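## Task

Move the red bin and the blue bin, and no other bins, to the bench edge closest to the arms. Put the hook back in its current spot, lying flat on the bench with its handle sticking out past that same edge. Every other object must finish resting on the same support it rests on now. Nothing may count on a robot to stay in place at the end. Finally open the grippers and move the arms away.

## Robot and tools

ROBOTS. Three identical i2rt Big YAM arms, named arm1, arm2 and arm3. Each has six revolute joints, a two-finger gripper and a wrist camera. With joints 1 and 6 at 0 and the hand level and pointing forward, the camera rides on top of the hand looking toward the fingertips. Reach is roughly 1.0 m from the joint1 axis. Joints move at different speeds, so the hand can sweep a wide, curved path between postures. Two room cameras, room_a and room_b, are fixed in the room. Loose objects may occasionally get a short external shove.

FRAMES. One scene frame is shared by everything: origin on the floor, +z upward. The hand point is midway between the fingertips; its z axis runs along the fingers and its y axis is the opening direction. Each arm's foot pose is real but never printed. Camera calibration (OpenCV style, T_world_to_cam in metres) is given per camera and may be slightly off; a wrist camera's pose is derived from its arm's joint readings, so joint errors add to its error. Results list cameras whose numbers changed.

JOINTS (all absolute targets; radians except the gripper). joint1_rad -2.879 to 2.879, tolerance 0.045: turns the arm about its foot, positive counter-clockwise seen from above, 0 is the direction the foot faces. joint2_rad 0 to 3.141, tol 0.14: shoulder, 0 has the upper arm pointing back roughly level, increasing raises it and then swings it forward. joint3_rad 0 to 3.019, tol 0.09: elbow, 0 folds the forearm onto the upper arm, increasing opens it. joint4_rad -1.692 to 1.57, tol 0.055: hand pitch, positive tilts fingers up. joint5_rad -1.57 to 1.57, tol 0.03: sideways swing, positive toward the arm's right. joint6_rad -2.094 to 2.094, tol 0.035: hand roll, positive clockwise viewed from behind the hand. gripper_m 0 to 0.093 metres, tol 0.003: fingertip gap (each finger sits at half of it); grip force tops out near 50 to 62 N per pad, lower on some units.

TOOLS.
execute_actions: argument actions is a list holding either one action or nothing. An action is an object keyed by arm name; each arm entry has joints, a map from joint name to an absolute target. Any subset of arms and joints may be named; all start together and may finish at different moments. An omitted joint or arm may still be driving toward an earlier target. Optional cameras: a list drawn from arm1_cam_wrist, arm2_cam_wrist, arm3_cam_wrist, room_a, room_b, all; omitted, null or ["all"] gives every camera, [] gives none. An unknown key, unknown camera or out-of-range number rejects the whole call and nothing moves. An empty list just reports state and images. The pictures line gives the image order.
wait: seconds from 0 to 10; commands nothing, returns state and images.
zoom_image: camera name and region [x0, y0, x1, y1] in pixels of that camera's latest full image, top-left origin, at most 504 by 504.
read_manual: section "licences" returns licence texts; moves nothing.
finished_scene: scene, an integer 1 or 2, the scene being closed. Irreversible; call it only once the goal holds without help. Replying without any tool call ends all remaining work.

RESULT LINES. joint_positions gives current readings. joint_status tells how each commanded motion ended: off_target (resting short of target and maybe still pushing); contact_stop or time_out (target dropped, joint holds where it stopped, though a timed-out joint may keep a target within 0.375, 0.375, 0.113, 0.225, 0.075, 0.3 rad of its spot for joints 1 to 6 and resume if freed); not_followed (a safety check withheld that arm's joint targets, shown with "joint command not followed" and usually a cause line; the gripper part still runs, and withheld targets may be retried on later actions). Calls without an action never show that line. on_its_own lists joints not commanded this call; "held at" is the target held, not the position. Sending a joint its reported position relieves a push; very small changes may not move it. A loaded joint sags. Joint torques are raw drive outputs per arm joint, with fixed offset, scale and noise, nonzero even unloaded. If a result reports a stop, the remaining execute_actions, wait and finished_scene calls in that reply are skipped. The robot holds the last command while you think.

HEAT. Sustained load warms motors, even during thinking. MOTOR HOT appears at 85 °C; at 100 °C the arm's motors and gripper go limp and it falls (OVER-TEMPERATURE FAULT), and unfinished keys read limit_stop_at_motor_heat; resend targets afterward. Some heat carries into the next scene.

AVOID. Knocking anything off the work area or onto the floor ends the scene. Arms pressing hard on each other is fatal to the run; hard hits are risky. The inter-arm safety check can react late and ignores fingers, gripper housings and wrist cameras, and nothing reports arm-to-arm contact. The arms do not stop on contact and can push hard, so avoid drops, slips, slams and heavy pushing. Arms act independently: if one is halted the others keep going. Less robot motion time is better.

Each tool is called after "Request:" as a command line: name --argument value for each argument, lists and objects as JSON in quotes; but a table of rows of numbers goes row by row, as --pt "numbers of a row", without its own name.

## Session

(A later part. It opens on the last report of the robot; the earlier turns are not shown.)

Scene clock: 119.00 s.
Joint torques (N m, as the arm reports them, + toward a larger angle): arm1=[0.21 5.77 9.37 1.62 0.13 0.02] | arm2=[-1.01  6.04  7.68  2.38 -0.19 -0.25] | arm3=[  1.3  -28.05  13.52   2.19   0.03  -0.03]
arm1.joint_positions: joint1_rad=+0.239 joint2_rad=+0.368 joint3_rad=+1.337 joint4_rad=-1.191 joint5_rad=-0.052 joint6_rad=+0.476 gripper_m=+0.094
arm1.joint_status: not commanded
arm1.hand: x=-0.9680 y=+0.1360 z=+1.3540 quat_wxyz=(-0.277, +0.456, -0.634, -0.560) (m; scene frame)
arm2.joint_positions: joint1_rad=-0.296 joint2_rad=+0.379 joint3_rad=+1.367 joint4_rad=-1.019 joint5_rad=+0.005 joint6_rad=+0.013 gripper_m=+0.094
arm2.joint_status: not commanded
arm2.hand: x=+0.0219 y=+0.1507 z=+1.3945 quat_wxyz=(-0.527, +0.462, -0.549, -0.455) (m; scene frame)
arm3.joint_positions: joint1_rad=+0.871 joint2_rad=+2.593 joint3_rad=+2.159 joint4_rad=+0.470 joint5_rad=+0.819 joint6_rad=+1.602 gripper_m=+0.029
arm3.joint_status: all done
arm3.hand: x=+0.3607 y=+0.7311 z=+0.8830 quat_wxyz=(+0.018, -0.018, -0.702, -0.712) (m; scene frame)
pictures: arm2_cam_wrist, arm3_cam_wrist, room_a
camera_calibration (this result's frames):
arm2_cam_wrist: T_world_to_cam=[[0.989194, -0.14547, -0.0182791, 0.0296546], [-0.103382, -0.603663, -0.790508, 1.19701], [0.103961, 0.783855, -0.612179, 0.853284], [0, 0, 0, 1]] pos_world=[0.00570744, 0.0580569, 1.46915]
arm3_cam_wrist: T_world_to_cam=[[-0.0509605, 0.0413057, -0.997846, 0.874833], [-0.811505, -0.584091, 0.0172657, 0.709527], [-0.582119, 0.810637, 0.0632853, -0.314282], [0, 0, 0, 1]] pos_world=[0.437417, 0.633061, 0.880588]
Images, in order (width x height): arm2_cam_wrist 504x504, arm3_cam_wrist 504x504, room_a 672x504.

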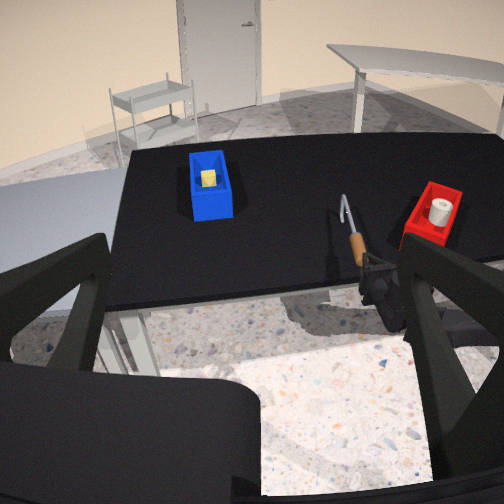

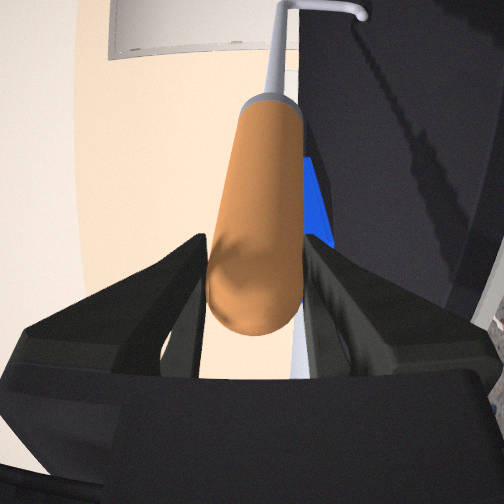

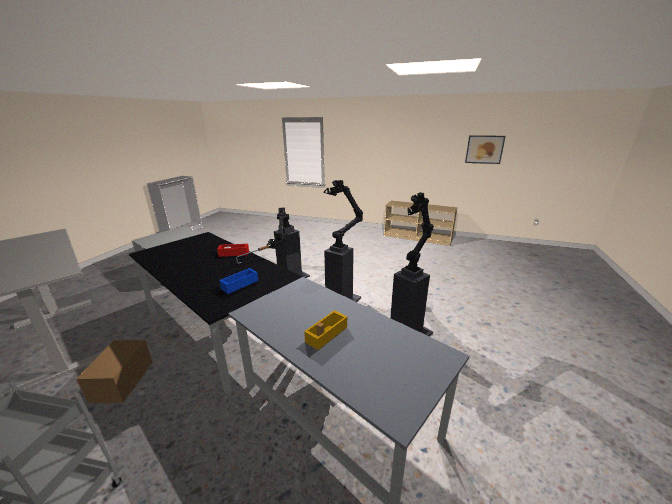

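Tip on table. Roll flat and lower.

Request:
execute_actions --actions '[{"arm3":{"joints":{"joint6_rad":0,"joint2_rad":2.66,"joint3_rad":2.23,"joint4_rad":0.52}}}]' --cameras '[]'

Request:
execute_actions --actions '[{"arm3":{"joints":{"joint2_rad":2.745,"joint3_rad":2.24,"joint4_rad":0.55}}}]' --cameras '["arm3_cam_wrist"]'

Scene clock: 121.37 s.
Joint torques (N m, as the arm reports them, + toward a larger angle): arm1=[0.18 5.73 9.38 1.62 0.13 0.01] | arm2=[-1.04  6.08  7.69  2.36 -0.2  -0.24] | arm3=[  0.8  -24.64  15.02   2.43   0.17  -0.14]
arm1.joint_positions: joint1_rad=+0.239 joint2_rad=+0.368 joint3_rad=+1.337 joint4_rad=-1.191 joint5_rad=-0.052 joint6_rad=+0.476 gripper_m=+0.094
arm1.joint_status: not commanded
arm1.hand: x=-0.9680 y=+0.1360 z=+1.3540 quat_wxyz=(-0.277, +0.456, -0.634, -0.560) (m; scene frame)
arm2.joint_positions: joint1_rad=-0.296 joint2_rad=+0.379 joint3_rad=+1.367 joint4_rad=-1.019 joint5_rad=+0.005 joint6_rad=+0.013 gripper_m=+0.094
arm2.joint_status: not commanded
arm2.hand: x=+0.0219 y=+0.1507 z=+1.3945 quat_wxyz=(-0.527, +0.462, -0.549, -0.455) (m; scene frame)
arm3.joint_positions: joint1_rad=+0.872 joint2_rad=+2.636 joint3_rad=+2.171 joint4_rad=+0.497 joint5_rad=+0.816 joint6_rad=+0.019 gripper_m=+0.029
arm3.joint_status: all done
arm3.hand: x=+0.3596 y=+0.7310 z=+0.8566 quat_wxyz=(-0.493, +0.488, -0.505, -0.513) (m; scene frame)
pictures: none
No camera images: the call's "cameras" was empty. Leave "cameras" out to get every camera's image.

Scene clock: 122.27 s.
Joint torques (N m, as the arm reports them, + toward a larger angle): arm1=[0.17 5.75 9.38 1.62 0.13 0.01] | arm2=[-1.04  6.09  7.69  2.39 -0.2  -0.25] | arm3=[  1.09 -24.96  13.41   1.83   0.13  -0.02]
arm1.joint_positions: joint1_rad=+0.239 joint2_rad=+0.368 joint3_rad=+1.337 joint4_rad=-1.191 joint5_rad=-0.052 joint6_rad=+0.476 gripper_m=+0.094
arm1.joint_status: not commanded
arm1.hand: x=-0.9680 y=+0.1360 z=+1.3540 quat_wxyz=(-0.277, +0.456, -0.634, -0.560) (m; scene frame)
arm2.joint_positions: joint1_rad=-0.296 joint2_rad=+0.379 joint3_rad=+1.367 joint4_rad=-1.019 joint5_rad=+0.005 joint6_rad=+0.013 gripper_m=+0.094
arm2.joint_status: not commanded
arm2.hand: x=+0.0219 y=+0.1507 z=+1.3945 quat_wxyz=(-0.527, +0.462, -0.549, -0.455) (m; scene frame)
arm3.joint_positions: joint1_rad=+0.872 joint2_rad=+2.719 joint3_rad=+2.197 joint4_rad=+0.537 joint5_rad=+0.816 joint6_rad=+0.014 gripper_m=+0.029
arm3.joint_status: all done
arm3.hand: x=+0.3610 y=+0.7296 z=+0.8030 quat_wxyz=(-0.495, +0.496, -0.504, -0.505) (m; scene frame)
pictures: arm3_cam_wrist
camera_calibration (this result's frames):
arm3_cam_wrist: T_world_to_cam=[[0.999431, 0.0279747, -0.0188176, -0.360527], [0.00109097, -0.584683, -0.811261, 1.0827], [-0.0336971, 0.810779, -0.584381, 0.0141445], [0, 0, 0, 1]] pos_world=[0.359617, 0.631653, 0.879832]
Images, in order (width x height): arm3_cam_wrist 504x504.

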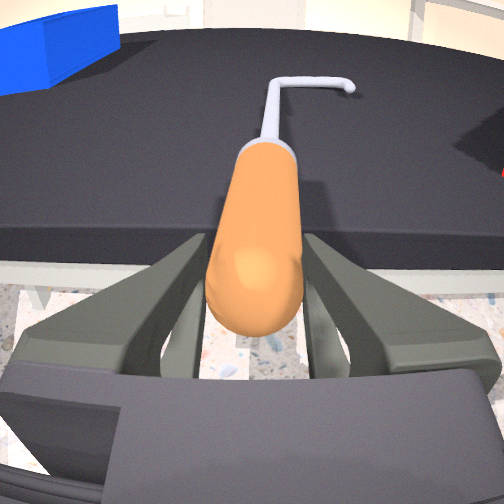

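Request:
execute_actions --actions '[{"arm3":{"joints":{"joint2_rad":2.765}}}]' --cameras '[]'

Request:
execute_actions --actions '[{"arm3":{"joints":{"gripper_m":0.09}}}]' --cameras '[]'

Request:
execute_actions --actions '[{"arm3":{"joints":{"joint2_rad":2.2}}}]' --cameras '[]'

Request:
execute_actions --actions '[{"arm3":{"joints":{"joint1_rad":0.0,"joint2_rad":1.2,"joint3_rad":1.2,"joint4_rad":-0.5,"joint5_rad":0}},"arm2":{"joints":{"joint1_rad":-0.84,"joint2_rad":2.3,"joint3_rad":1.14,"joint4_rad":1.13,"joint5_rad":-0.70}}}]' --cameras '["arm2_cam_wrist","arm3_cam_wrist","room_b"]'

Scene clock: 123.13 s.
Joint torques (N m, as the arm reports them, + toward a larger angle): arm1=[0.2  5.74 9.38 1.62 0.13 0.02] | arm2=[-0.93  6.1   7.65  2.39 -0.19 -0.24] | arm3=[  0.83 -22.76  13.38   1.67   0.13  -0.06]
arm1.joint_positions: joint1_rad=+0.239 joint2_rad=+0.368 joint3_rad=+1.337 joint4_rad=-1.191 joint5_rad=-0.052 joint6_rad=+0.476 gripper_m=+0.094
arm1.joint_status: not commanded
arm1.hand: x=-0.9680 y=+0.1360 z=+1.3540 quat_wxyz=(-0.277, +0.456, -0.634, -0.560) (m; scene frame)
arm2.joint_positions: joint1_rad=-0.296 joint2_rad=+0.379 joint3_rad=+1.367 joint4_rad=-1.019 joint5_rad=+0.005 joint6_rad=+0.013 gripper_m=+0.094
arm2.joint_status: not commanded
arm2.hand: x=+0.0219 y=+0.1507 z=+1.3945 quat_wxyz=(-0.527, +0.462, -0.549, -0.455) (m; scene frame)
arm3.joint_positions: joint1_rad=+0.872 joint2_rad=+2.719 joint3_rad=+2.197 joint4_rad=+0.537 joint5_rad=+0.817 joint6_rad=+0.014 gripper_m=+0.029
arm3.joint_status: all done
arm3.hand: x=+0.3610 y=+0.7296 z=+0.8030 quat_wxyz=(-0.495, +0.496, -0.504, -0.505) (m; scene frame)
pictures: none
No camera images: the call's "cameras" was empty. Leave "cameras" out to get every camera's image.

Scene clock: 123.83 s.
Joint torques (N m, as the arm reports them, + toward a larger angle): arm1=[0.17 5.74 9.37 1.62 0.13 0.02] | arm2=[-0.89  6.04  7.67  2.36 -0.19 -0.25] | arm3=[  0.67 -23.39  12.96   2.07   0.12  -0.03]
arm1.joint_positions: joint1_rad=+0.239 joint2_rad=+0.368 joint3_rad=+1.337 joint4_rad=-1.191 joint5_rad=-0.052 joint6_rad=+0.476 gripper_m=+0.094
arm1.joint_status: not commanded
arm1.hand: x=-0.9680 y=+0.1360 z=+1.3540 quat_wxyz=(-0.277, +0.456, -0.634, -0.560) (m; scene frame)
arm2.joint_positions: joint1_rad=-0.296 joint2_rad=+0.379 joint3_rad=+1.367 joint4_rad=-1.019 joint5_rad=+0.005 joint6_rad=+0.013 gripper_m=+0.094
arm2.joint_status: not commanded
arm2.hand: x=+0.0219 y=+0.1507 z=+1.3945 quat_wxyz=(-0.527, +0.462, -0.549, -0.455) (m; scene frame)
arm3.joint_positions: joint1_rad=+0.872 joint2_rad=+2.719 joint3_rad=+2.200 joint4_rad=+0.538 joint5_rad=+0.817 joint6_rad=+0.012 gripper_m=+0.090
arm3.joint_status: all done
arm3.hand: x=+0.3607 y=+0.7301 z=+0.8047 quat_wxyz=(-0.496, +0.495, -0.504, -0.506) (m; scene frame)
pictures: none
No camera images: the call's "cameras" was empty. Leave "cameras" out to get every camera's image.

Scene clock: 126.40 s.
Joint torques (N m, as the arm reports them, + toward a larger angle): arm1=[0.18 5.76 9.39 1.62 0.13 0.02] | arm2=[-0.96  6.08  7.68  2.36 -0.19 -0.24] | arm3=[  0.12 -21.94  11.62   0.86  -0.29  -0.06]
arm1.joint_positions: joint1_rad=+0.239 joint2_rad=+0.368 joint3_rad=+1.337 joint4_rad=-1.191 joint5_rad=-0.052 joint6_rad=+0.476 gripper_m=+0.094
arm1.joint_status: not commanded
arm1.hand: x=-0.9680 y=+0.1360 z=+1.3540 quat_wxyz=(-0.277, +0.456, -0.634, -0.560) (m; scene frame)
arm2.joint_positions: joint1_rad=-0.296 joint2_rad=+0.379 joint3_rad=+1.367 joint4_rad=-1.019 joint5_rad=+0.005 joint6_rad=+0.013 gripper_m=+0.094
arm2.joint_status: not commanded
arm2.hand: x=+0.0219 y=+0.1507 z=+1.3945 quat_wxyz=(-0.527, +0.462, -0.549, -0.455) (m; scene frame)
arm3.joint_positions: joint1_rad=+0.872 joint2_rad=+2.184 joint3_rad=+2.228 joint4_rad=+0.552 joint5_rad=+0.818 joint6_rad=+0.011 gripper_m=+0.090
arm3.joint_status: all done
arm3.hand: x=+0.4182 y=+0.6781 z=+1.2935 quat_wxyz=(-0.468, +0.272, -0.488, -0.685) (m; scene frame)
pictures: none
No camera images: the call's "cameras" was empty. Leave "cameras" out to get every camera's image.

Scene clock: 128.47 s.
Joint torques (N m, as the arm reports them, + toward a larger angle): arm1=[0.17 5.74 9.37 1.62 0.13 0.01] | arm2=[ -0.39 -15.11   4.98   2.26  -0.22  -0.23] | arm3=[ 0.37 -8.22 11.67  1.38 -0.18  0.07]
arm1.joint_positions: joint1_rad=+0.239 joint2_rad=+0.368 joint3_rad=+1.337 joint4_rad=-1.191 joint5_rad=-0.052 joint6_rad=+0.476 gripper_m=+0.094
arm1.joint_status: not commanded
arm1.hand: x=-0.9680 y=+0.1360 z=+1.3540 quat_wxyz=(-0.277, +0.456, -0.634, -0.560) (m; scene frame)
arm2.joint_positions: joint1_rad=-0.844 joint2_rad=+2.311 joint3_rad=+1.132 joint4_rad=+1.112 joint5_rad=-0.695 joint6_rad=+0.011 gripper_m=+0.094
arm2.joint_status: all done
arm2.hand: x=+0.3523 y=+0.5913 z=+0.7478 quat_wxyz=(-0.476, +0.497, -0.527, -0.499) (m; scene frame)
arm3.joint_positions: joint1_rad=+0.001 joint2_rad=+1.183 joint3_rad=+1.194 joint4_rad=-0.495 joint5_rad=+0.003 joint6_rad=+0.008 gripper_m=+0.090
arm3.joint_status: all done
arm3.hand: x=+0.9721 y=+0.5539 z=+1.1691 quat_wxyz=(-0.374, +0.589, -0.624, -0.352) (m; scene frame)
pictures: arm2_cam_wrist, arm3_cam_wrist, room_b
camera_calibration (this result's frames):
arm2_cam_wrist: T_world_to_cam=[[0.998219, 0.00562457, -0.0593908, -0.306672], [-0.0426979, -0.627906, -0.777117, 0.968857], [-0.0416627, 0.778269, -0.626547, 0.143037], [0, 0, 0, 1]] pos_world=[0.353454, 0.498754, 0.824321]
arm3_cam_wrist: T_world_to_cam=[[0.999292, -0.0357615, -0.0116848, -0.932391], [-0.0372685, -0.898466, -0.437459, 1.05034], [0.00514583, 0.437585, -0.899162, 0.92818], [0, 0, 0, 1]] pos_world=[0.966099, 0.504194, 1.28317]
Images, in order (width x height): arm2_cam_wrist 504x504, arm3_cam_wrist 504x504, room_b 672x504.

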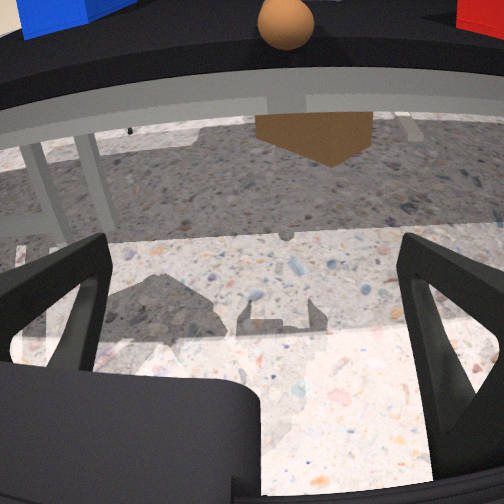

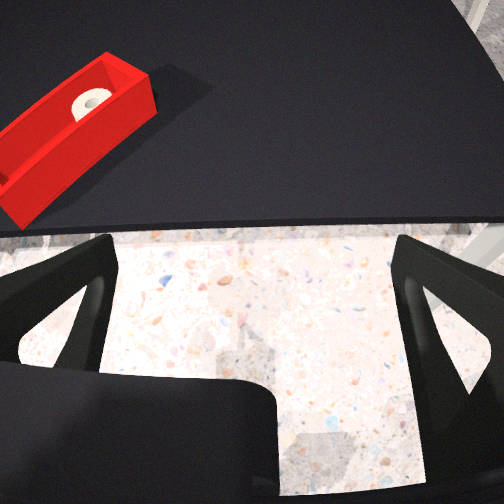

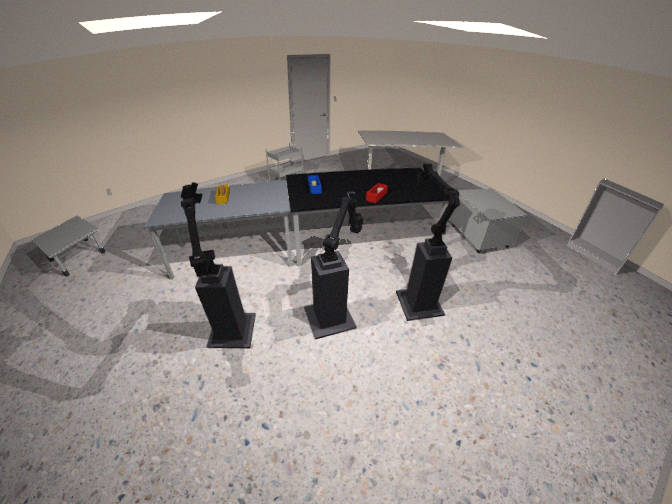

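Request:
execute_actions --actions '[{"arm2":{"joints":{"joint1_rad":-0.80,"joint2_rad":2.29,"joint3_rad":1.305,"joint4_rad":1.015,"joint5_rad":-0.657}}}]' --cameras '["arm2_cam_wrist"]'

Scene clock: 129.87 s.
Joint torques (N m, as the arm reports them, + toward a larger angle): arm1=[0.18 5.77 9.37 1.62 0.13 0.02] | arm2=[ -0.89 -16.     7.31   1.19   0.18  -0.22] | arm3=[ 0.48 -7.78 11.6   1.17 -0.17  0.  ]
arm1.joint_positions: joint1_rad=+0.239 joint2_rad=+0.368 joint3_rad=+1.337 joint4_rad=-1.191 joint5_rad=-0.052 joint6_rad=+0.476 gripper_m=+0.094
arm1.joint_status: not commanded
arm1.hand: x=-0.9680 y=+0.1360 z=+1.3540 quat_wxyz=(-0.277, +0.456, -0.634, -0.560) (m; scene frame)
arm2.joint_positions: joint1_rad=-0.796 joint2_rad=+2.298 joint3_rad=+1.283 joint4_rad=+1.021 joint5_rad=-0.661 joint6_rad=+0.011 gripper_m=+0.094
arm2.joint_status: all done
arm2.hand: x=+0.3622 y=+0.6497 z=+0.7955 quat_wxyz=(-0.498, +0.499, -0.498, -0.505) (m; scene frame)
arm3.joint_positions: joint1_rad=+0.001 joint2_rad=+1.183 joint3_rad=+1.194 joint4_rad=-0.495 joint5_rad=+0.003 joint6_rad=+0.008 gripper_m=+0.090
arm3.joint_status: not commanded
arm3.hand: x=+0.9721 y=+0.5539 z=+1.1691 quat_wxyz=(-0.374, +0.589, -0.624, -0.352) (m; scene frame)
pictures: arm2_cam_wrist
camera_calibration (this result's frames):
arm2_cam_wrist: T_world_to_cam=[[0.999709, 0.0209676, -0.0119246, -0.36234], [0.00254674, -0.583346, -0.81222, 1.02565], [-0.0239865, 0.811953, -0.583229, 0.0651437], [0, 0, 0, 1]] pos_world=[0.361185, 0.553013, 0.866727]
Images, in order (width x height): arm2_cam_wrist 504x504.

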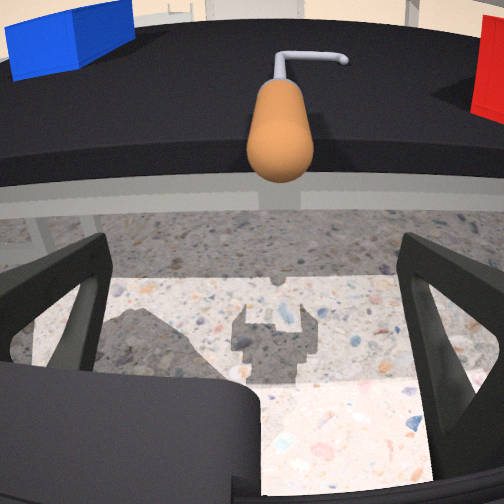

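Request:
execute_actions --actions '[{"arm2":{"joints":{"joint1_rad":-0.72,"joint2_rad":2.425,"joint3_rad":1.64,"joint4_rad":0.80,"joint5_rad":-0.55}}}]' --cameras '["arm2_cam_wrist"]'

Scene clock: 131.30 s.
Joint torques (N m, as the arm reports them, + toward a larger angle): arm1=[0.17 5.74 9.38 1.62 0.13 0.02] | arm2=[ -1.18 -18.41   9.29   1.37   0.18  -0.22] | arm3=[ 0.6  -7.82 11.84  1.47 -0.15 -0.02]
arm1.joint_positions: joint1_rad=+0.239 joint2_rad=+0.368 joint3_rad=+1.337 joint4_rad=-1.191 joint5_rad=-0.052 joint6_rad=+0.476 gripper_m=+0.094
arm1.joint_status: not commanded
arm1.hand: x=-0.9680 y=+0.1360 z=+1.3540 quat_wxyz=(-0.277, +0.456, -0.634, -0.560) (m; scene frame)
arm2.joint_positions: joint1_rad=-0.717 joint2_rad=+2.435 joint3_rad=+1.609 joint4_rad=+0.804 joint5_rad=-0.554 joint6_rad=+0.011 gripper_m=+0.094
arm2.joint_status: all done
arm2.hand: x=+0.3753 y=+0.7499 z=+0.7890 quat_wxyz=(-0.495, +0.494, -0.515, -0.496) (m; scene frame)
arm3.joint_positions: joint1_rad=+0.001 joint2_rad=+1.183 joint3_rad=+1.194 joint4_rad=-0.495 joint5_rad=+0.003 joint6_rad=+0.008 gripper_m=+0.090
arm3.joint_status: not commanded
arm3.hand: x=+0.9721 y=+0.5539 z=+1.1691 quat_wxyz=(-0.374, +0.589, -0.624, -0.352) (m; scene frame)
pictures: arm2_cam_wrist
camera_calibration (this result's frames):
arm2_cam_wrist: T_world_to_cam=[[0.999575, -0.00699556, -0.028311, -0.343587], [-0.0268062, -0.602695, -0.797521, 1.09273], [-0.0114838, 0.797941, -0.602626, 0.0013784], [0, 0, 0, 1]] pos_world=[0.372748, 0.65508, 0.86258]
Images, in order (width x height): arm2_cam_wrist 504x504.

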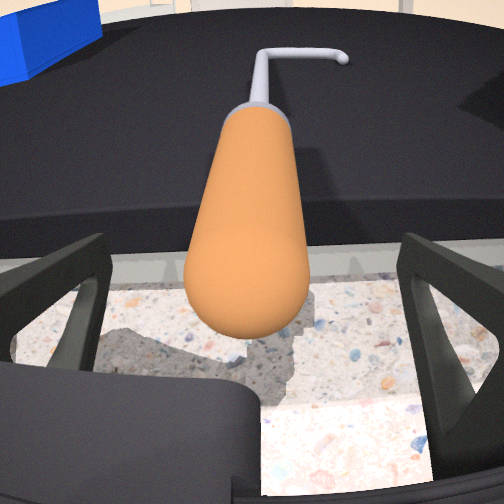

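Too low; raise about 1.7 cm.

Request:
execute_actions --actions '[{"arm2":{"joints":{"joint3_rad":1.675,"joint4_rad":0.82}}}]' --cameras '["arm2_cam_wrist"]'

Scene clock: 133.07 s.
Joint torques (N m, as the arm reports them, + toward a larger angle): arm1=[0.21 5.74 9.38 1.62 0.13 0.01] | arm2=[ -0.84 -19.1    9.95   2.18   0.19  -0.22] | arm3=[ 0.17 -8.48 11.77  1.54 -0.13  0.04]
arm1.joint_positions: joint1_rad=+0.239 joint2_rad=+0.368 joint3_rad=+1.337 joint4_rad=-1.191 joint5_rad=-0.052 joint6_rad=+0.476 gripper_m=+0.094
arm1.joint_status: not commanded
arm1.hand: x=-0.9680 y=+0.1360 z=+1.3540 quat_wxyz=(-0.277, +0.456, -0.634, -0.560) (m; scene frame)
arm2.joint_positions: joint1_rad=-0.717 joint2_rad=+2.435 joint3_rad=+1.638 joint4_rad=+0.804 joint5_rad=-0.554 joint6_rad=+0.011 gripper_m=+0.094
arm2.joint_status: all done
arm2.hand: x=+0.3798 y=+0.7569 z=+0.8034 quat_wxyz=(-0.505, +0.491, -0.505, -0.498) (m; scene frame)
arm3.joint_positions: joint1_rad=+0.001 joint2_rad=+1.183 joint3_rad=+1.194 joint4_rad=-0.495 joint5_rad=+0.003 joint6_rad=+0.008 gripper_m=+0.090
arm3.joint_status: not commanded
arm3.hand: x=+0.9721 y=+0.5539 z=+1.1691 quat_wxyz=(-0.374, +0.589, -0.624, -0.352) (m; scene frame)
pictures: arm2_cam_wrist
camera_calibration (this result's frames):
arm2_cam_wrist: T_world_to_cam=[[0.999903, -0.00648257, -0.012304, -0.361004], [-0.0137769, -0.582588, -0.812651, 1.1005], [-0.0019001, 0.812741, -0.582621, -0.0263647], [0, 0, 0, 1]] pos_world=[0.37608, 0.660227, 0.874521]
Images, in order (width x height): arm2_cam_wrist 504x504.

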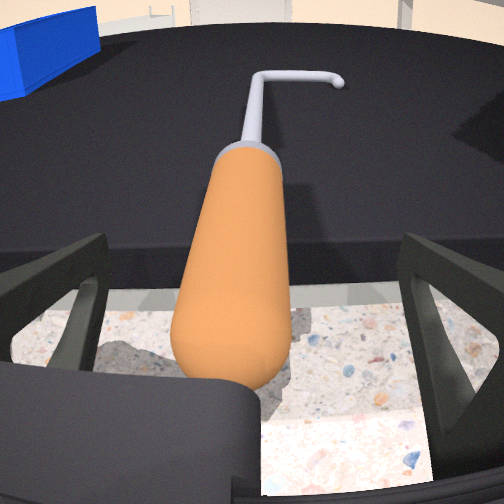

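Request:
execute_actions --actions '[{"arm2":{"joints":{"gripper_m":0,"joint1_rad":-0.708}}}]' --cameras '[]'

Request:
execute_actions --actions '[{"arm2":{"joints":{"joint2_rad":2.32,"joint4_rad":0.74,"joint6_rad":0.8}}}]' --cameras '[]'

Request:
execute_actions --actions '[{"arm2":{"joints":{"joint2_rad":2.27,"joint4_rad":0.70,"joint6_rad":1.59}}}]' --cameras '["arm2_cam_wrist"]'

Scene clock: 134.13 s.
Joint torques (N m, as the arm reports them, + toward a larger angle): arm1=[0.18 5.75 9.37 1.63 0.13 0.02] | arm2=[ -0.01 -19.06   9.86   2.16   0.13  -0.2 ] | arm3=[-0.19 -8.44 11.75  1.45 -0.13 -0.01]
arm1.joint_positions: joint1_rad=+0.239 joint2_rad=+0.368 joint3_rad=+1.337 joint4_rad=-1.191 joint5_rad=-0.052 joint6_rad=+0.476 gripper_m=+0.094
arm1.joint_status: not commanded
arm1.hand: x=-0.9680 y=+0.1360 z=+1.3540 quat_wxyz=(-0.277, +0.456, -0.634, -0.560) (m; scene frame)
arm2.joint_positions: joint1_rad=-0.715 joint2_rad=+2.435 joint3_rad=+1.638 joint4_rad=+0.804 joint5_rad=-0.553 joint6_rad=+0.010 gripper_m=+0.029
arm2.joint_status: gripper_m off_target (ended at +0.029, target +0.000); the others done
arm2.hand: x=+0.3783 y=+0.7578 z=+0.8035 quat_wxyz=(-0.505, +0.492, -0.504, -0.498) (m; scene frame)
arm3.joint_positions: joint1_rad=+0.001 joint2_rad=+1.183 joint3_rad=+1.194 joint4_rad=-0.495 joint5_rad=+0.003 joint6_rad=+0.008 gripper_m=+0.090
arm3.joint_status: not commanded
arm3.hand: x=+0.9721 y=+0.5539 z=+1.1691 quat_wxyz=(-0.374, +0.589, -0.624, -0.352) (m; scene frame)
pictures: none
No camera images: the call's "cameras" was empty. Leave "cameras" out to get every camera's image.

Scene clock: 135.87 s.
Joint torques (N m, as the arm reports them, + toward a larger angle): arm1=[0.19 5.73 9.38 1.62 0.13 0.02] | arm2=[ -0.01 -20.65  10.4    2.08  -0.17   0.21] | arm3=[-0.07 -8.33 11.64  1.47 -0.14  0.01]
arm1.joint_positions: joint1_rad=+0.239 joint2_rad=+0.368 joint3_rad=+1.337 joint4_rad=-1.191 joint5_rad=-0.052 joint6_rad=+0.476 gripper_m=+0.094
arm1.joint_status: not commanded
arm1.hand: x=-0.9680 y=+0.1360 z=+1.3540 quat_wxyz=(-0.277, +0.456, -0.634, -0.560) (m; scene frame)
arm2.joint_positions: joint1_rad=-0.715 joint2_rad=+2.355 joint3_rad=+1.638 joint4_rad=+0.728 joint5_rad=-0.545 joint6_rad=+0.771 gripper_m=+0.029
arm2.joint_status: all done
arm2.hand: x=+0.3820 y=+0.7614 z=+0.8531 quat_wxyz=(-0.288, +0.267, -0.651, -0.650) (m; scene frame)
arm3.joint_positions: joint1_rad=+0.001 joint2_rad=+1.183 joint3_rad=+1.194 joint4_rad=-0.495 joint5_rad=+0.003 joint6_rad=+0.008 gripper_m=+0.090
arm3.joint_status: not commanded
arm3.hand: x=+0.9721 y=+0.5539 z=+1.1691 quat_wxyz=(-0.374, +0.589, -0.624, -0.352) (m; scene frame)
pictures: none
No camera images: the call's "cameras" was empty. Leave "cameras" out to get every camera's image.

Scene clock: 137.60 s.
Joint torques (N m, as the arm reports them, + toward a larger angle): arm1=[0.17 5.74 9.37 1.62 0.13 0.02] | arm2=[ -0.15 -21.22  10.61   2.22  -0.15   0.05] | arm3=[ 0.44 -8.14 11.74  1.3  -0.16  0.02]
arm1.joint_positions: joint1_rad=+0.239 joint2_rad=+0.368 joint3_rad=+1.337 joint4_rad=-1.191 joint5_rad=-0.052 joint6_rad=+0.476 gripper_m=+0.094
arm1.joint_status: not commanded
arm1.hand: x=-0.9680 y=+0.1360 z=+1.3540 quat_wxyz=(-0.277, +0.456, -0.634, -0.560) (m; scene frame)
arm2.joint_positions: joint1_rad=-0.713 joint2_rad=+2.316 joint3_rad=+1.638 joint4_rad=+0.684 joint5_rad=-0.546 joint6_rad=+1.572 gripper_m=+0.029
arm2.joint_status: all done
arm2.hand: x=+0.3810 y=+0.7626 z=+0.8756 quat_wxyz=(-0.010, -0.008, -0.705, -0.710) (m; scene frame)
arm3.joint_positions: joint1_rad=+0.001 joint2_rad=+1.183 joint3_rad=+1.194 joint4_rad=-0.495 joint5_rad=+0.003 joint6_rad=+0.008 gripper_m=+0.090
arm3.joint_status: not commanded
arm3.hand: x=+0.9721 y=+0.5539 z=+1.1691 quat_wxyz=(-0.374, +0.589, -0.624, -0.352) (m; scene frame)
pictures: arm2_cam_wrist
camera_calibration (this result's frames):
arm2_cam_wrist: T_world_to_cam=[[-0.00213558, 0.0209063, -0.999779, 0.864173], [-0.823006, -0.567943, -0.0101182, 0.757009], [-0.568029, 0.822802, 0.0184189, -0.307129], [0, 0, 0, 1]] pos_world=[0.45041, 0.664577, 0.877298]
Images, in order (width x height): arm2_cam_wrist 504x504.

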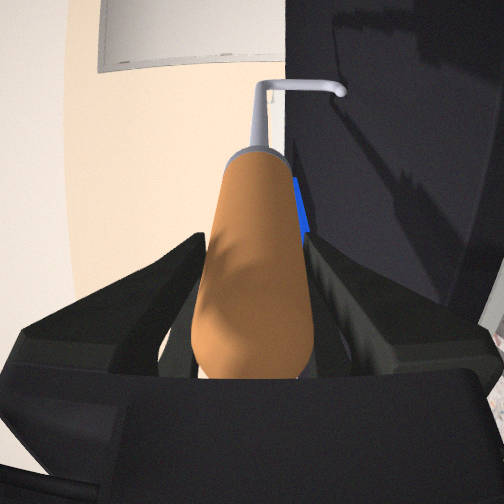

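Request:
execute_actions --actions '[{"arm2":{"joints":{"joint2_rad":1.95,"joint4_rad":0.38}}}]' --cameras '[]'

Request:
execute_actions --actions '[{"arm2":{"joints":{"joint1_rad":-0.17,"joint5_rad":0,"joint3_rad":1.92,"joint4_rad":0.15}}}]' --cameras '["arm2_cam_wrist"]'

Request:
execute_actions --actions '[{"arm2":{"joints":{"joint2_rad":2.2,"joint4_rad":0.38}}}]' --cameras '["arm2_cam_wrist","room_a","room_b"]'

Request:
zoom_image --camera "room_a" --region '[200, 220, 320, 310]'

Request:
zoom_image --camera "room_b" --region '[280, 150, 380, 220]'

Scene clock: 139.70 s.
Joint torques (N m, as the arm reports them, + toward a larger angle): arm1=[0.19 5.77 9.36 1.62 0.13 0.02] | arm2=[ -0.22 -19.79  12.28   2.89  -0.12   0.02] | arm3=[-0.51 -7.96 11.7   1.4  -0.12  0.06]
arm1.joint_positions: joint1_rad=+0.239 joint2_rad=+0.368 joint3_rad=+1.337 joint4_rad=-1.191 joint5_rad=-0.052 joint6_rad=+0.476 gripper_m=+0.094
arm1.joint_status: not commanded
arm1.hand: x=-0.9680 y=+0.1360 z=+1.3540 quat_wxyz=(-0.277, +0.456, -0.634, -0.560) (m; scene frame)
arm2.joint_positions: joint1_rad=-0.713 joint2_rad=+2.002 joint3_rad=+1.634 joint4_rad=+0.350 joint5_rad=-0.547 joint6_rad=+1.574 gripper_m=+0.029
arm2.joint_status: all done
arm2.hand: x=+0.3656 y=+0.7388 z=+1.0556 quat_wxyz=(-0.004, -0.013, -0.712, -0.702) (m; scene frame)
arm3.joint_positions: joint1_rad=+0.001 joint2_rad=+1.183 joint3_rad=+1.194 joint4_rad=-0.495 joint5_rad=+0.003 joint6_rad=+0.008 gripper_m=+0.090
arm3.joint_status: not commanded
arm3.hand: x=+0.9721 y=+0.5539 z=+1.1691 quat_wxyz=(-0.374, +0.589, -0.624, -0.352) (m; scene frame)
pictures: none
No camera images: the call's "cameras" was empty. Leave "cameras" out to get every camera's image.

Scene clock: 142.07 s.
Joint torques (N m, as the arm reports them, + toward a larger angle): arm1=[0.2  5.77 9.38 1.62 0.13 0.01] | arm2=[ -1.17 -21.2   15.28   2.89   0.05   0.02] | arm3=[-0.18 -7.78 11.6   1.36 -0.16  0.06]
arm1.joint_positions: joint1_rad=+0.239 joint2_rad=+0.368 joint3_rad=+1.337 joint4_rad=-1.191 joint5_rad=-0.052 joint6_rad=+0.476 gripper_m=+0.094
arm1.joint_status: not commanded
arm1.hand: x=-0.9680 y=+0.1360 z=+1.3540 quat_wxyz=(-0.277, +0.456, -0.634, -0.560) (m; scene frame)
arm2.joint_positions: joint1_rad=-0.165 joint2_rad=+2.007 joint3_rad=+1.849 joint4_rad=+0.119 joint5_rad=-0.001 joint6_rad=+1.574 gripper_m=+0.029
arm2.joint_status: all done
arm2.hand: x=+0.0177 y=+0.8678 z=+1.1256 quat_wxyz=(-0.007, -0.009, -0.720, -0.694) (m; scene frame)
arm3.joint_positions: joint1_rad=+0.001 joint2_rad=+1.183 joint3_rad=+1.194 joint4_rad=-0.495 joint5_rad=+0.003 joint6_rad=+0.008 gripper_m=+0.090
arm3.joint_status: not commanded
arm3.hand: x=+0.9721 y=+0.5539 z=+1.1691 quat_wxyz=(-0.374, +0.589, -0.624, -0.352) (m; scene frame)
pictures: arm2_cam_wrist
camera_calibration (this result's frames):
arm2_cam_wrist: T_world_to_cam=[[-0.00900039, -0.0237565, -0.999677, 1.14999], [-0.821314, -0.570092, 0.0209423, 0.48713], [-0.570406, 0.821237, -0.0143805, -0.56633], [0, 0, 0, 1]] pos_world=[0.0873992, 0.77012, 1.13127]
Images, in order (width x height): arm2_cam_wrist 504x504.

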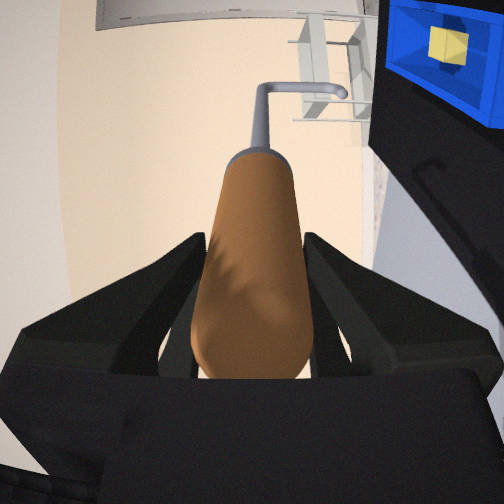

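Scene clock: 143.53 s.
Joint torques (N m, as the arm reports them, + toward a larger angle): arm1=[0.21 5.77 9.37 1.62 0.13 0.01] | arm2=[ -0.83 -23.69  13.65   3.63  -0.05  -0.02] | arm3=[-0.02 -8.32 11.65  1.42 -0.18 -0.04]
arm1.joint_positions: joint1_rad=+0.239 joint2_rad=+0.368 joint3_rad=+1.337 joint4_rad=-1.191 joint5_rad=-0.052 joint6_rad=+0.476 gripper_m=+0.094
arm1.joint_status: not commanded
arm1.hand: x=-0.9680 y=+0.1360 z=+1.3540 quat_wxyz=(-0.277, +0.456, -0.634, -0.560) (m; scene frame)
arm2.joint_positions: joint1_rad=-0.168 joint2_rad=+2.268 joint3_rad=+1.860 joint4_rad=+0.328 joint5_rad=+0.002 joint6_rad=+1.577 gripper_m=+0.029
arm2.joint_status: all done
arm2.hand: x=+0.0219 y=+0.9143 z=+0.9562 quat_wxyz=(-0.007, -0.012, -0.734, -0.679) (m; scene frame)
arm3.joint_positions: joint1_rad=+0.001 joint2_rad=+1.183 joint3_rad=+1.194 joint4_rad=-0.495 joint5_rad=+0.003 joint6_rad=+0.008 gripper_m=+0.090
arm3.joint_status: not commanded
arm3.hand: x=+0.9721 y=+0.5539 z=+1.1691 quat_wxyz=(-0.374, +0.589, -0.624, -0.352) (m; scene frame)
pictures: arm2_cam_wrist, room_a, room_b
camera_calibration (this result's frames):
arm2_cam_wrist: T_world_to_cam=[[-0.0131321, -0.0647598, -0.997814, 1.01757], [-0.824331, -0.564115, 0.0474609, 0.489819], [-0.565955, 0.823153, -0.0459755, -0.576232], [0, 0, 0, 1]] pos_world=[0.0910143, 0.816539, 0.965607]
Images, in order (width x height): arm2_cam_wrist 504x504, room_a 672x504, room_b 672x504.

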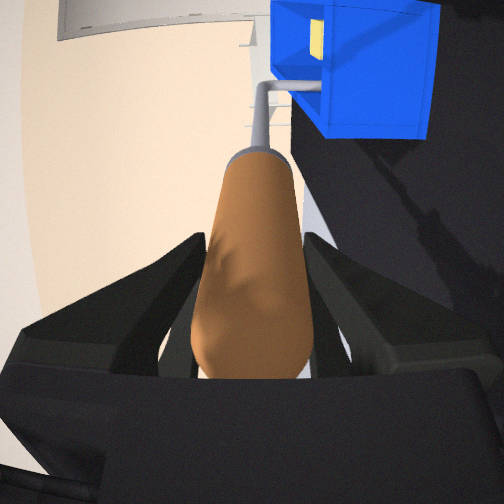

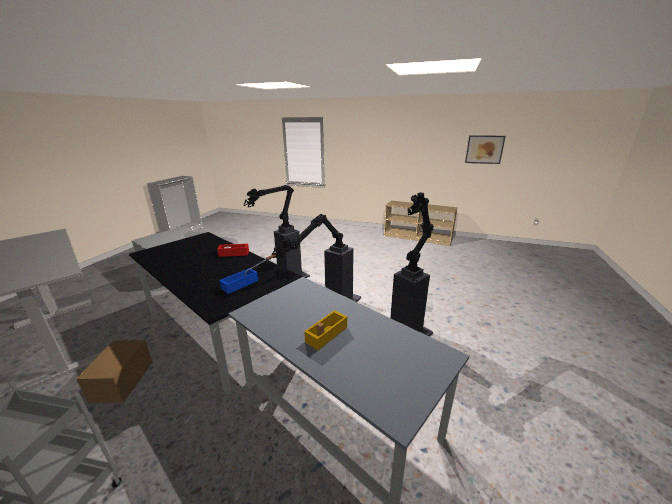

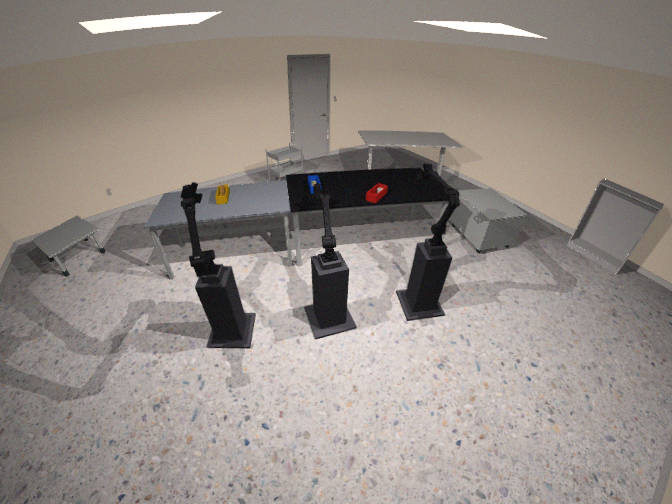

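Region (200, 220, 320, 310) of room_a's 672x504 image, scaled by 4.200, with more detail than that image has; it fills the top 378 rows of this view, and the rest is white.

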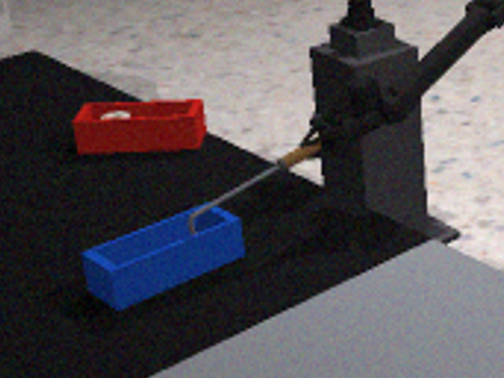

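Region (280, 150, 380, 220) of room_b's 672x504 image, scaled by 5.040, with more detail than that image has; it fills the top 353 rows of this view, and the rest is white.

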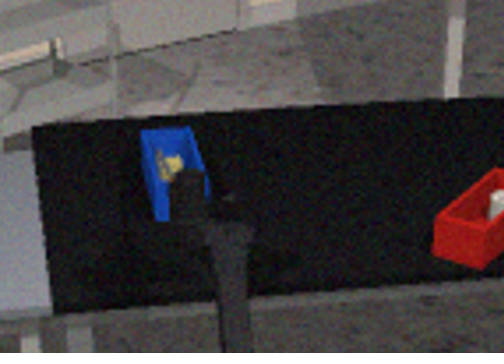

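Request:
execute_actions --actions '[{"arm2":{"joints":{"joint2_rad":2.13,"joint3_rad":1.57,"joint4_rad":0.63}}}]' --cameras '["arm2_cam_wrist"]'

Request:
execute_actions --actions '[{"arm2":{"joints":{"joint2_rad":1.93,"joint3_rad":1.205,"joint4_rad":0.79}}}]' --cameras '[]'

Request:
execute_actions --actions '[{"arm2":{"joints":{"joint2_rad":1.75,"joint3_rad":0.89,"joint4_rad":0.92}}}]' --cameras '[]'

Request:
execute_actions --actions '[{"arm2":{"joints":{"joint2_rad":1.63,"joint3_rad":0.69,"joint4_rad":0.99}}}]' --cameras '["arm2_cam_wrist","room_a"]'

Request:
zoom_image --camera "room_a" --region '[200, 220, 320, 310]'

Scene clock: 146.13 s.
Joint torques (N m, as the arm reports them, + toward a larger angle): arm1=[0.2  5.75 9.38 1.62 0.13 0.02] | arm2=[ -0.95 -20.63  10.51   3.52  -0.05  -0.02] | arm3=[ 1.03 -7.61 11.78  1.26 -0.17  0.01]
arm1.joint_positions: joint1_rad=+0.239 joint2_rad=+0.368 joint3_rad=+1.337 joint4_rad=-1.191 joint5_rad=-0.052 joint6_rad=+0.476 gripper_m=+0.094
arm1.joint_status: not commanded
arm1.hand: x=-0.9680 y=+0.1360 z=+1.3540 quat_wxyz=(-0.277, +0.456, -0.634, -0.560) (m; scene frame)
arm2.joint_positions: joint1_rad=-0.168 joint2_rad=+2.180 joint3_rad=+1.537 joint4_rad=+0.583 joint5_rad=+0.002 joint6_rad=+1.578 gripper_m=+0.029
arm2.joint_status: all done
arm2.hand: x=+0.0202 y=+0.8470 z=+0.9089 quat_wxyz=(-0.007, -0.012, -0.727, -0.686) (m; scene frame)
arm3.joint_positions: joint1_rad=+0.001 joint2_rad=+1.183 joint3_rad=+1.194 joint4_rad=-0.495 joint5_rad=+0.003 joint6_rad=+0.008 gripper_m=+0.090
arm3.joint_status: not commanded
arm3.hand: x=+0.9721 y=+0.5539 z=+1.1691 quat_wxyz=(-0.374, +0.589, -0.624, -0.352) (m; scene frame)
pictures: arm2_cam_wrist
camera_calibration (this result's frames):
arm2_cam_wrist: T_world_to_cam=[[-0.0129871, -0.0441891, -0.998939, 0.949551], [-0.824341, -0.564967, 0.0357091, 0.464134], [-0.565945, 0.82393, -0.0290896, -0.539973], [0, 0, 0, 1]] pos_world=[0.0893409, 0.74908, 0.916262]
Images, in order (width x height): arm2_cam_wrist 504x504.

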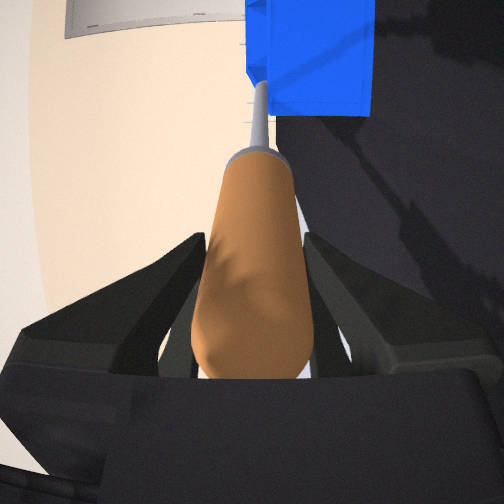

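Scene clock: 147.33 s.
Joint torques (N m, as the arm reports them, + toward a larger angle): arm1=[0.18 5.77 9.37 1.63 0.13 0.02] | arm2=[ -0.83 -16.49   9.13   3.55  -0.05  -0.03] | arm3=[-0.08 -8.62 11.61  1.47 -0.13  0.01]
arm1.joint_positions: joint1_rad=+0.239 joint2_rad=+0.368 joint3_rad=+1.337 joint4_rad=-1.191 joint5_rad=-0.052 joint6_rad=+0.476 gripper_m=+0.094
arm1.joint_status: not commanded
arm1.hand: x=-0.9680 y=+0.1360 z=+1.3540 quat_wxyz=(-0.277, +0.456, -0.634, -0.560) (m; scene frame)
arm2.joint_positions: joint1_rad=-0.168 joint2_rad=+1.966 joint3_rad=+1.180 joint4_rad=+0.744 joint5_rad=+0.002 joint6_rad=+1.578 gripper_m=+0.029
arm2.joint_status: all done
arm2.hand: x=+0.0176 y=+0.7475 z=+0.9234 quat_wxyz=(-0.007, -0.012, -0.721, -0.692) (m; scene frame)
arm3.joint_positions: joint1_rad=+0.001 joint2_rad=+1.183 joint3_rad=+1.194 joint4_rad=-0.495 joint5_rad=+0.003 joint6_rad=+0.008 gripper_m=+0.090
arm3.joint_status: not commanded
arm3.hand: x=+0.9721 y=+0.5539 z=+1.1691 quat_wxyz=(-0.374, +0.589, -0.624, -0.352) (m; scene frame)
pictures: none
No camera images: the call's "cameras" was empty. Leave "cameras" out to get every camera's image.

Scene clock: 148.40 s.
Joint torques (N m, as the arm reports them, + toward a larger angle): arm1=[0.19 5.76 9.37 1.62 0.13 0.02] | arm2=[ -0.89 -12.89   8.27   3.68  -0.05  -0.02] | arm3=[ 0.29 -8.28 11.47  1.14 -0.15  0.01]
arm1.joint_positions: joint1_rad=+0.239 joint2_rad=+0.368 joint3_rad=+1.337 joint4_rad=-1.191 joint5_rad=-0.052 joint6_rad=+0.476 gripper_m=+0.094
arm1.joint_status: not commanded
arm1.hand: x=-0.9680 y=+0.1360 z=+1.3540 quat_wxyz=(-0.277, +0.456, -0.634, -0.560) (m; scene frame)
arm2.joint_positions: joint1_rad=-0.168 joint2_rad=+1.781 joint3_rad=+0.866 joint4_rad=+0.870 joint5_rad=+0.002 joint6_rad=+1.578 gripper_m=+0.029
arm2.joint_status: all done
arm2.hand: x=+0.0151 y=+0.6475 z=+0.9228 quat_wxyz=(-0.007, -0.012, -0.722, -0.691) (m; scene frame)
arm3.joint_positions: joint1_rad=+0.001 joint2_rad=+1.183 joint3_rad=+1.194 joint4_rad=-0.495 joint5_rad=+0.003 joint6_rad=+0.008 gripper_m=+0.090
arm3.joint_status: not commanded
arm3.hand: x=+0.9721 y=+0.5539 z=+1.1691 quat_wxyz=(-0.374, +0.589, -0.624, -0.352) (m; scene frame)
pictures: none
No camera images: the call's "cameras" was empty. Leave "cameras" out to get every camera's image.

Scene clock: 150.47 s.
Joint torques (N m, as the arm reports them, + toward a larger angle): arm1=[0.17 5.74 9.36 1.62 0.13 0.02] | arm2=[ -0.98 -11.18   7.61   3.85  -0.05  -0.03] | arm3=[-0.19 -8.51 11.77  1.43 -0.09  0.05]
arm1.joint_positions: joint1_rad=+0.239 joint2_rad=+0.368 joint3_rad=+1.337 joint4_rad=-1.191 joint5_rad=-0.052 joint6_rad=+0.476 gripper_m=+0.094
arm1.joint_status: not commanded
arm1.hand: x=-0.9680 y=+0.1360 z=+1.3540 quat_wxyz=(-0.277, +0.456, -0.634, -0.560) (m; scene frame)
arm2.joint_positions: joint1_rad=-0.168 joint2_rad=+1.664 joint3_rad=+0.667 joint4_rad=+0.935 joint5_rad=+0.002 joint6_rad=+1.578 gripper_m=+0.029
arm2.joint_status: joint4_rad time_out (moved +0.065 of +0.120); the others done
arm2.on_its_own: joint4_rad reads +0.935 and still pushes toward +0.990 since a time_out
arm2.hand: x=+0.0133 y=+0.5794 z=+0.9151 quat_wxyz=(-0.007, -0.012, -0.728, -0.685) (m; scene frame)
arm3.joint_positions: joint1_rad=+0.001 joint2_rad=+1.183 joint3_rad=+1.194 joint4_rad=-0.495 joint5_rad=+0.003 joint6_rad=+0.008 gripper_m=+0.090
arm3.joint_status: not commanded
arm3.hand: x=+0.9721 y=+0.5539 z=+1.1691 quat_wxyz=(-0.374, +0.589, -0.624, -0.352) (m; scene frame)
pictures: arm2_cam_wrist, room_a
camera_calibration (this result's frames):
arm2_cam_wrist: T_world_to_cam=[[-0.0130554, -0.0468555, -0.998816, 0.945271], [-0.82434, -0.564867, 0.0372733, 0.305589], [-0.565945, 0.823851, -0.0312503, -0.321144], [0, 0, 0, 1]] pos_world=[0.0825002, 0.481483, 0.922726]
Images, in order (width x height): arm2_cam_wrist 504x504, room_a 672x504.

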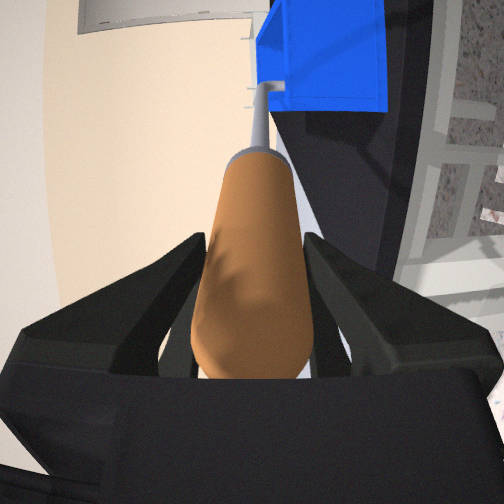

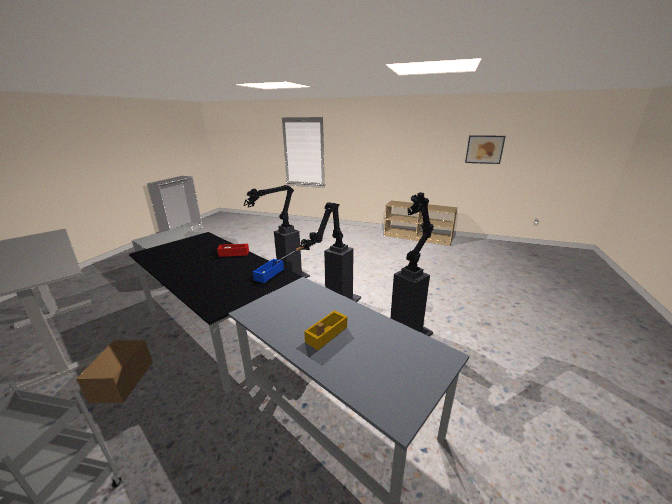

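Region (200, 220, 320, 310) of room_a's 672x504 image, scaled by 4.200, with more detail than that image has; it fills the top 378 rows of this view, and the rest is white.

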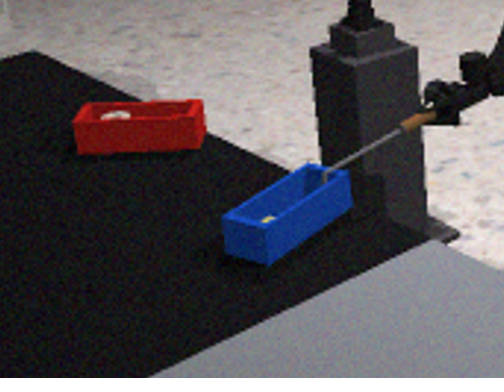

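Request:
execute_actions --actions '[{"arm2":{"joints":{"joint2_rad":1.57,"joint3_rad":0.60,"joint4_rad":1.01}}}]' --cameras '["arm2_cam_wrist"]'

Request:
execute_actions --actions '[{"arm2":{"joints":{"joint3_rad":1.15,"joint4_rad":0.6}}}]' --cameras '["arm2_cam_wrist"]'

Scene clock: 151.43 s.
Joint torques (N m, as the arm reports them, + toward a larger angle): arm1=[0.19 5.73 9.37 1.62 0.13 0.02] | arm2=[ -0.92 -10.53   7.35   3.82  -0.05  -0.03] | arm3=[-0.08 -8.01 11.79  1.41 -0.18  0.04]
arm1.joint_positions: joint1_rad=+0.239 joint2_rad=+0.368 joint3_rad=+1.337 joint4_rad=-1.191 joint5_rad=-0.052 joint6_rad=+0.476 gripper_m=+0.094
arm1.joint_status: not commanded
arm1.hand: x=-0.9680 y=+0.1360 z=+1.3540 quat_wxyz=(-0.277, +0.456, -0.634, -0.560) (m; scene frame)
arm2.joint_positions: joint1_rad=-0.168 joint2_rad=+1.609 joint3_rad=+0.577 joint4_rad=+0.955 joint5_rad=+0.002 joint6_rad=+1.578 gripper_m=+0.029
arm2.joint_status: all done
arm2.hand: x=+0.0125 y=+0.5472 z=+0.9097 quat_wxyz=(-0.007, -0.012, -0.733, -0.680) (m; scene frame)
arm3.joint_positions: joint1_rad=+0.001 joint2_rad=+1.183 joint3_rad=+1.194 joint4_rad=-0.495 joint5_rad=+0.003 joint6_rad=+0.008 gripper_m=+0.090
arm3.joint_status: not commanded
arm3.hand: x=+0.9721 y=+0.5539 z=+1.1691 quat_wxyz=(-0.374, +0.589, -0.624, -0.352) (m; scene frame)
pictures: arm2_cam_wrist
camera_calibration (this result's frames):
arm2_cam_wrist: T_world_to_cam=[[-0.0134159, -0.0609435, -0.998051, 0.945407], [-0.824333, -0.564271, 0.0455366, 0.279121], [-0.565947, 0.823337, -0.0426675, -0.28463], [0, 0, 0, 1]] pos_world=[0.0816864, 0.449462, 0.91871]
Images, in order (width x height): arm2_cam_wrist 504x504.

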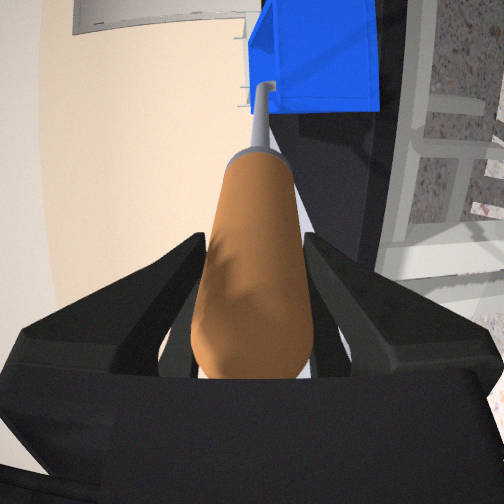

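Scene clock: 152.80 s.
Joint torques (N m, as the arm reports them, + toward a larger angle): arm1=[0.2  5.73 9.38 1.61 0.13 0.02] | arm2=[ -0.96 -13.88  13.53   2.87  -0.05  -0.02] | arm3=[-0.35 -7.62 11.38  1.36 -0.17 -0.01]
arm1.joint_positions: joint1_rad=+0.239 joint2_rad=+0.368 joint3_rad=+1.337 joint4_rad=-1.191 joint5_rad=-0.052 joint6_rad=+0.476 gripper_m=+0.094
arm1.joint_status: not commanded
arm1.hand: x=-0.9680 y=+0.1360 z=+1.3540 quat_wxyz=(-0.277, +0.456, -0.634, -0.560) (m; scene frame)
arm2.joint_positions: joint1_rad=-0.168 joint2_rad=+1.606 joint3_rad=+1.087 joint4_rad=+0.569 joint5_rad=+0.002 joint6_rad=+1.578 gripper_m=+0.029
arm2.joint_status: all done
arm2.hand: x=+0.0158 y=+0.6818 z=+1.0799 quat_wxyz=(-0.008, -0.011, -0.688, -0.725) (m; scene frame)
arm3.joint_positions: joint1_rad=+0.001 joint2_rad=+1.183 joint3_rad=+1.194 joint4_rad=-0.495 joint5_rad=+0.003 joint6_rad=+0.008 gripper_m=+0.090
arm3.joint_status: not commanded
arm3.hand: x=+0.9721 y=+0.5539 z=+1.1691 quat_wxyz=(-0.374, +0.589, -0.624, -0.352) (m; scene frame)
pictures: arm2_cam_wrist
camera_calibration (this result's frames):
arm2_cam_wrist: T_world_to_cam=[[-0.0101754, 0.0659504, -0.997771, 1.03658], [-0.824288, -0.565429, -0.0289673, 0.431232], [-0.566079, 0.822156, 0.0601156, -0.496485], [0, 0, 0, 1]] pos_world=[0.0849575, 0.583657, 1.0766]
Images, in order (width x height): arm2_cam_wrist 504x504.

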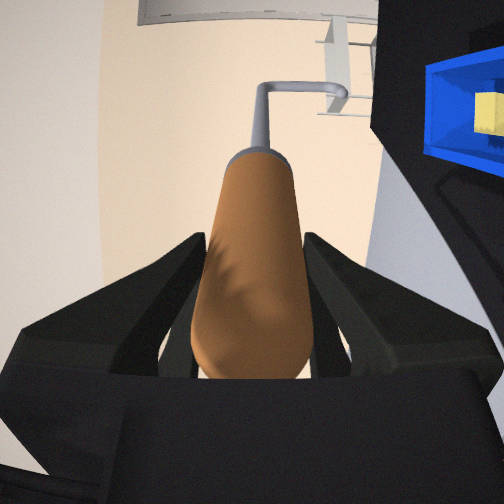

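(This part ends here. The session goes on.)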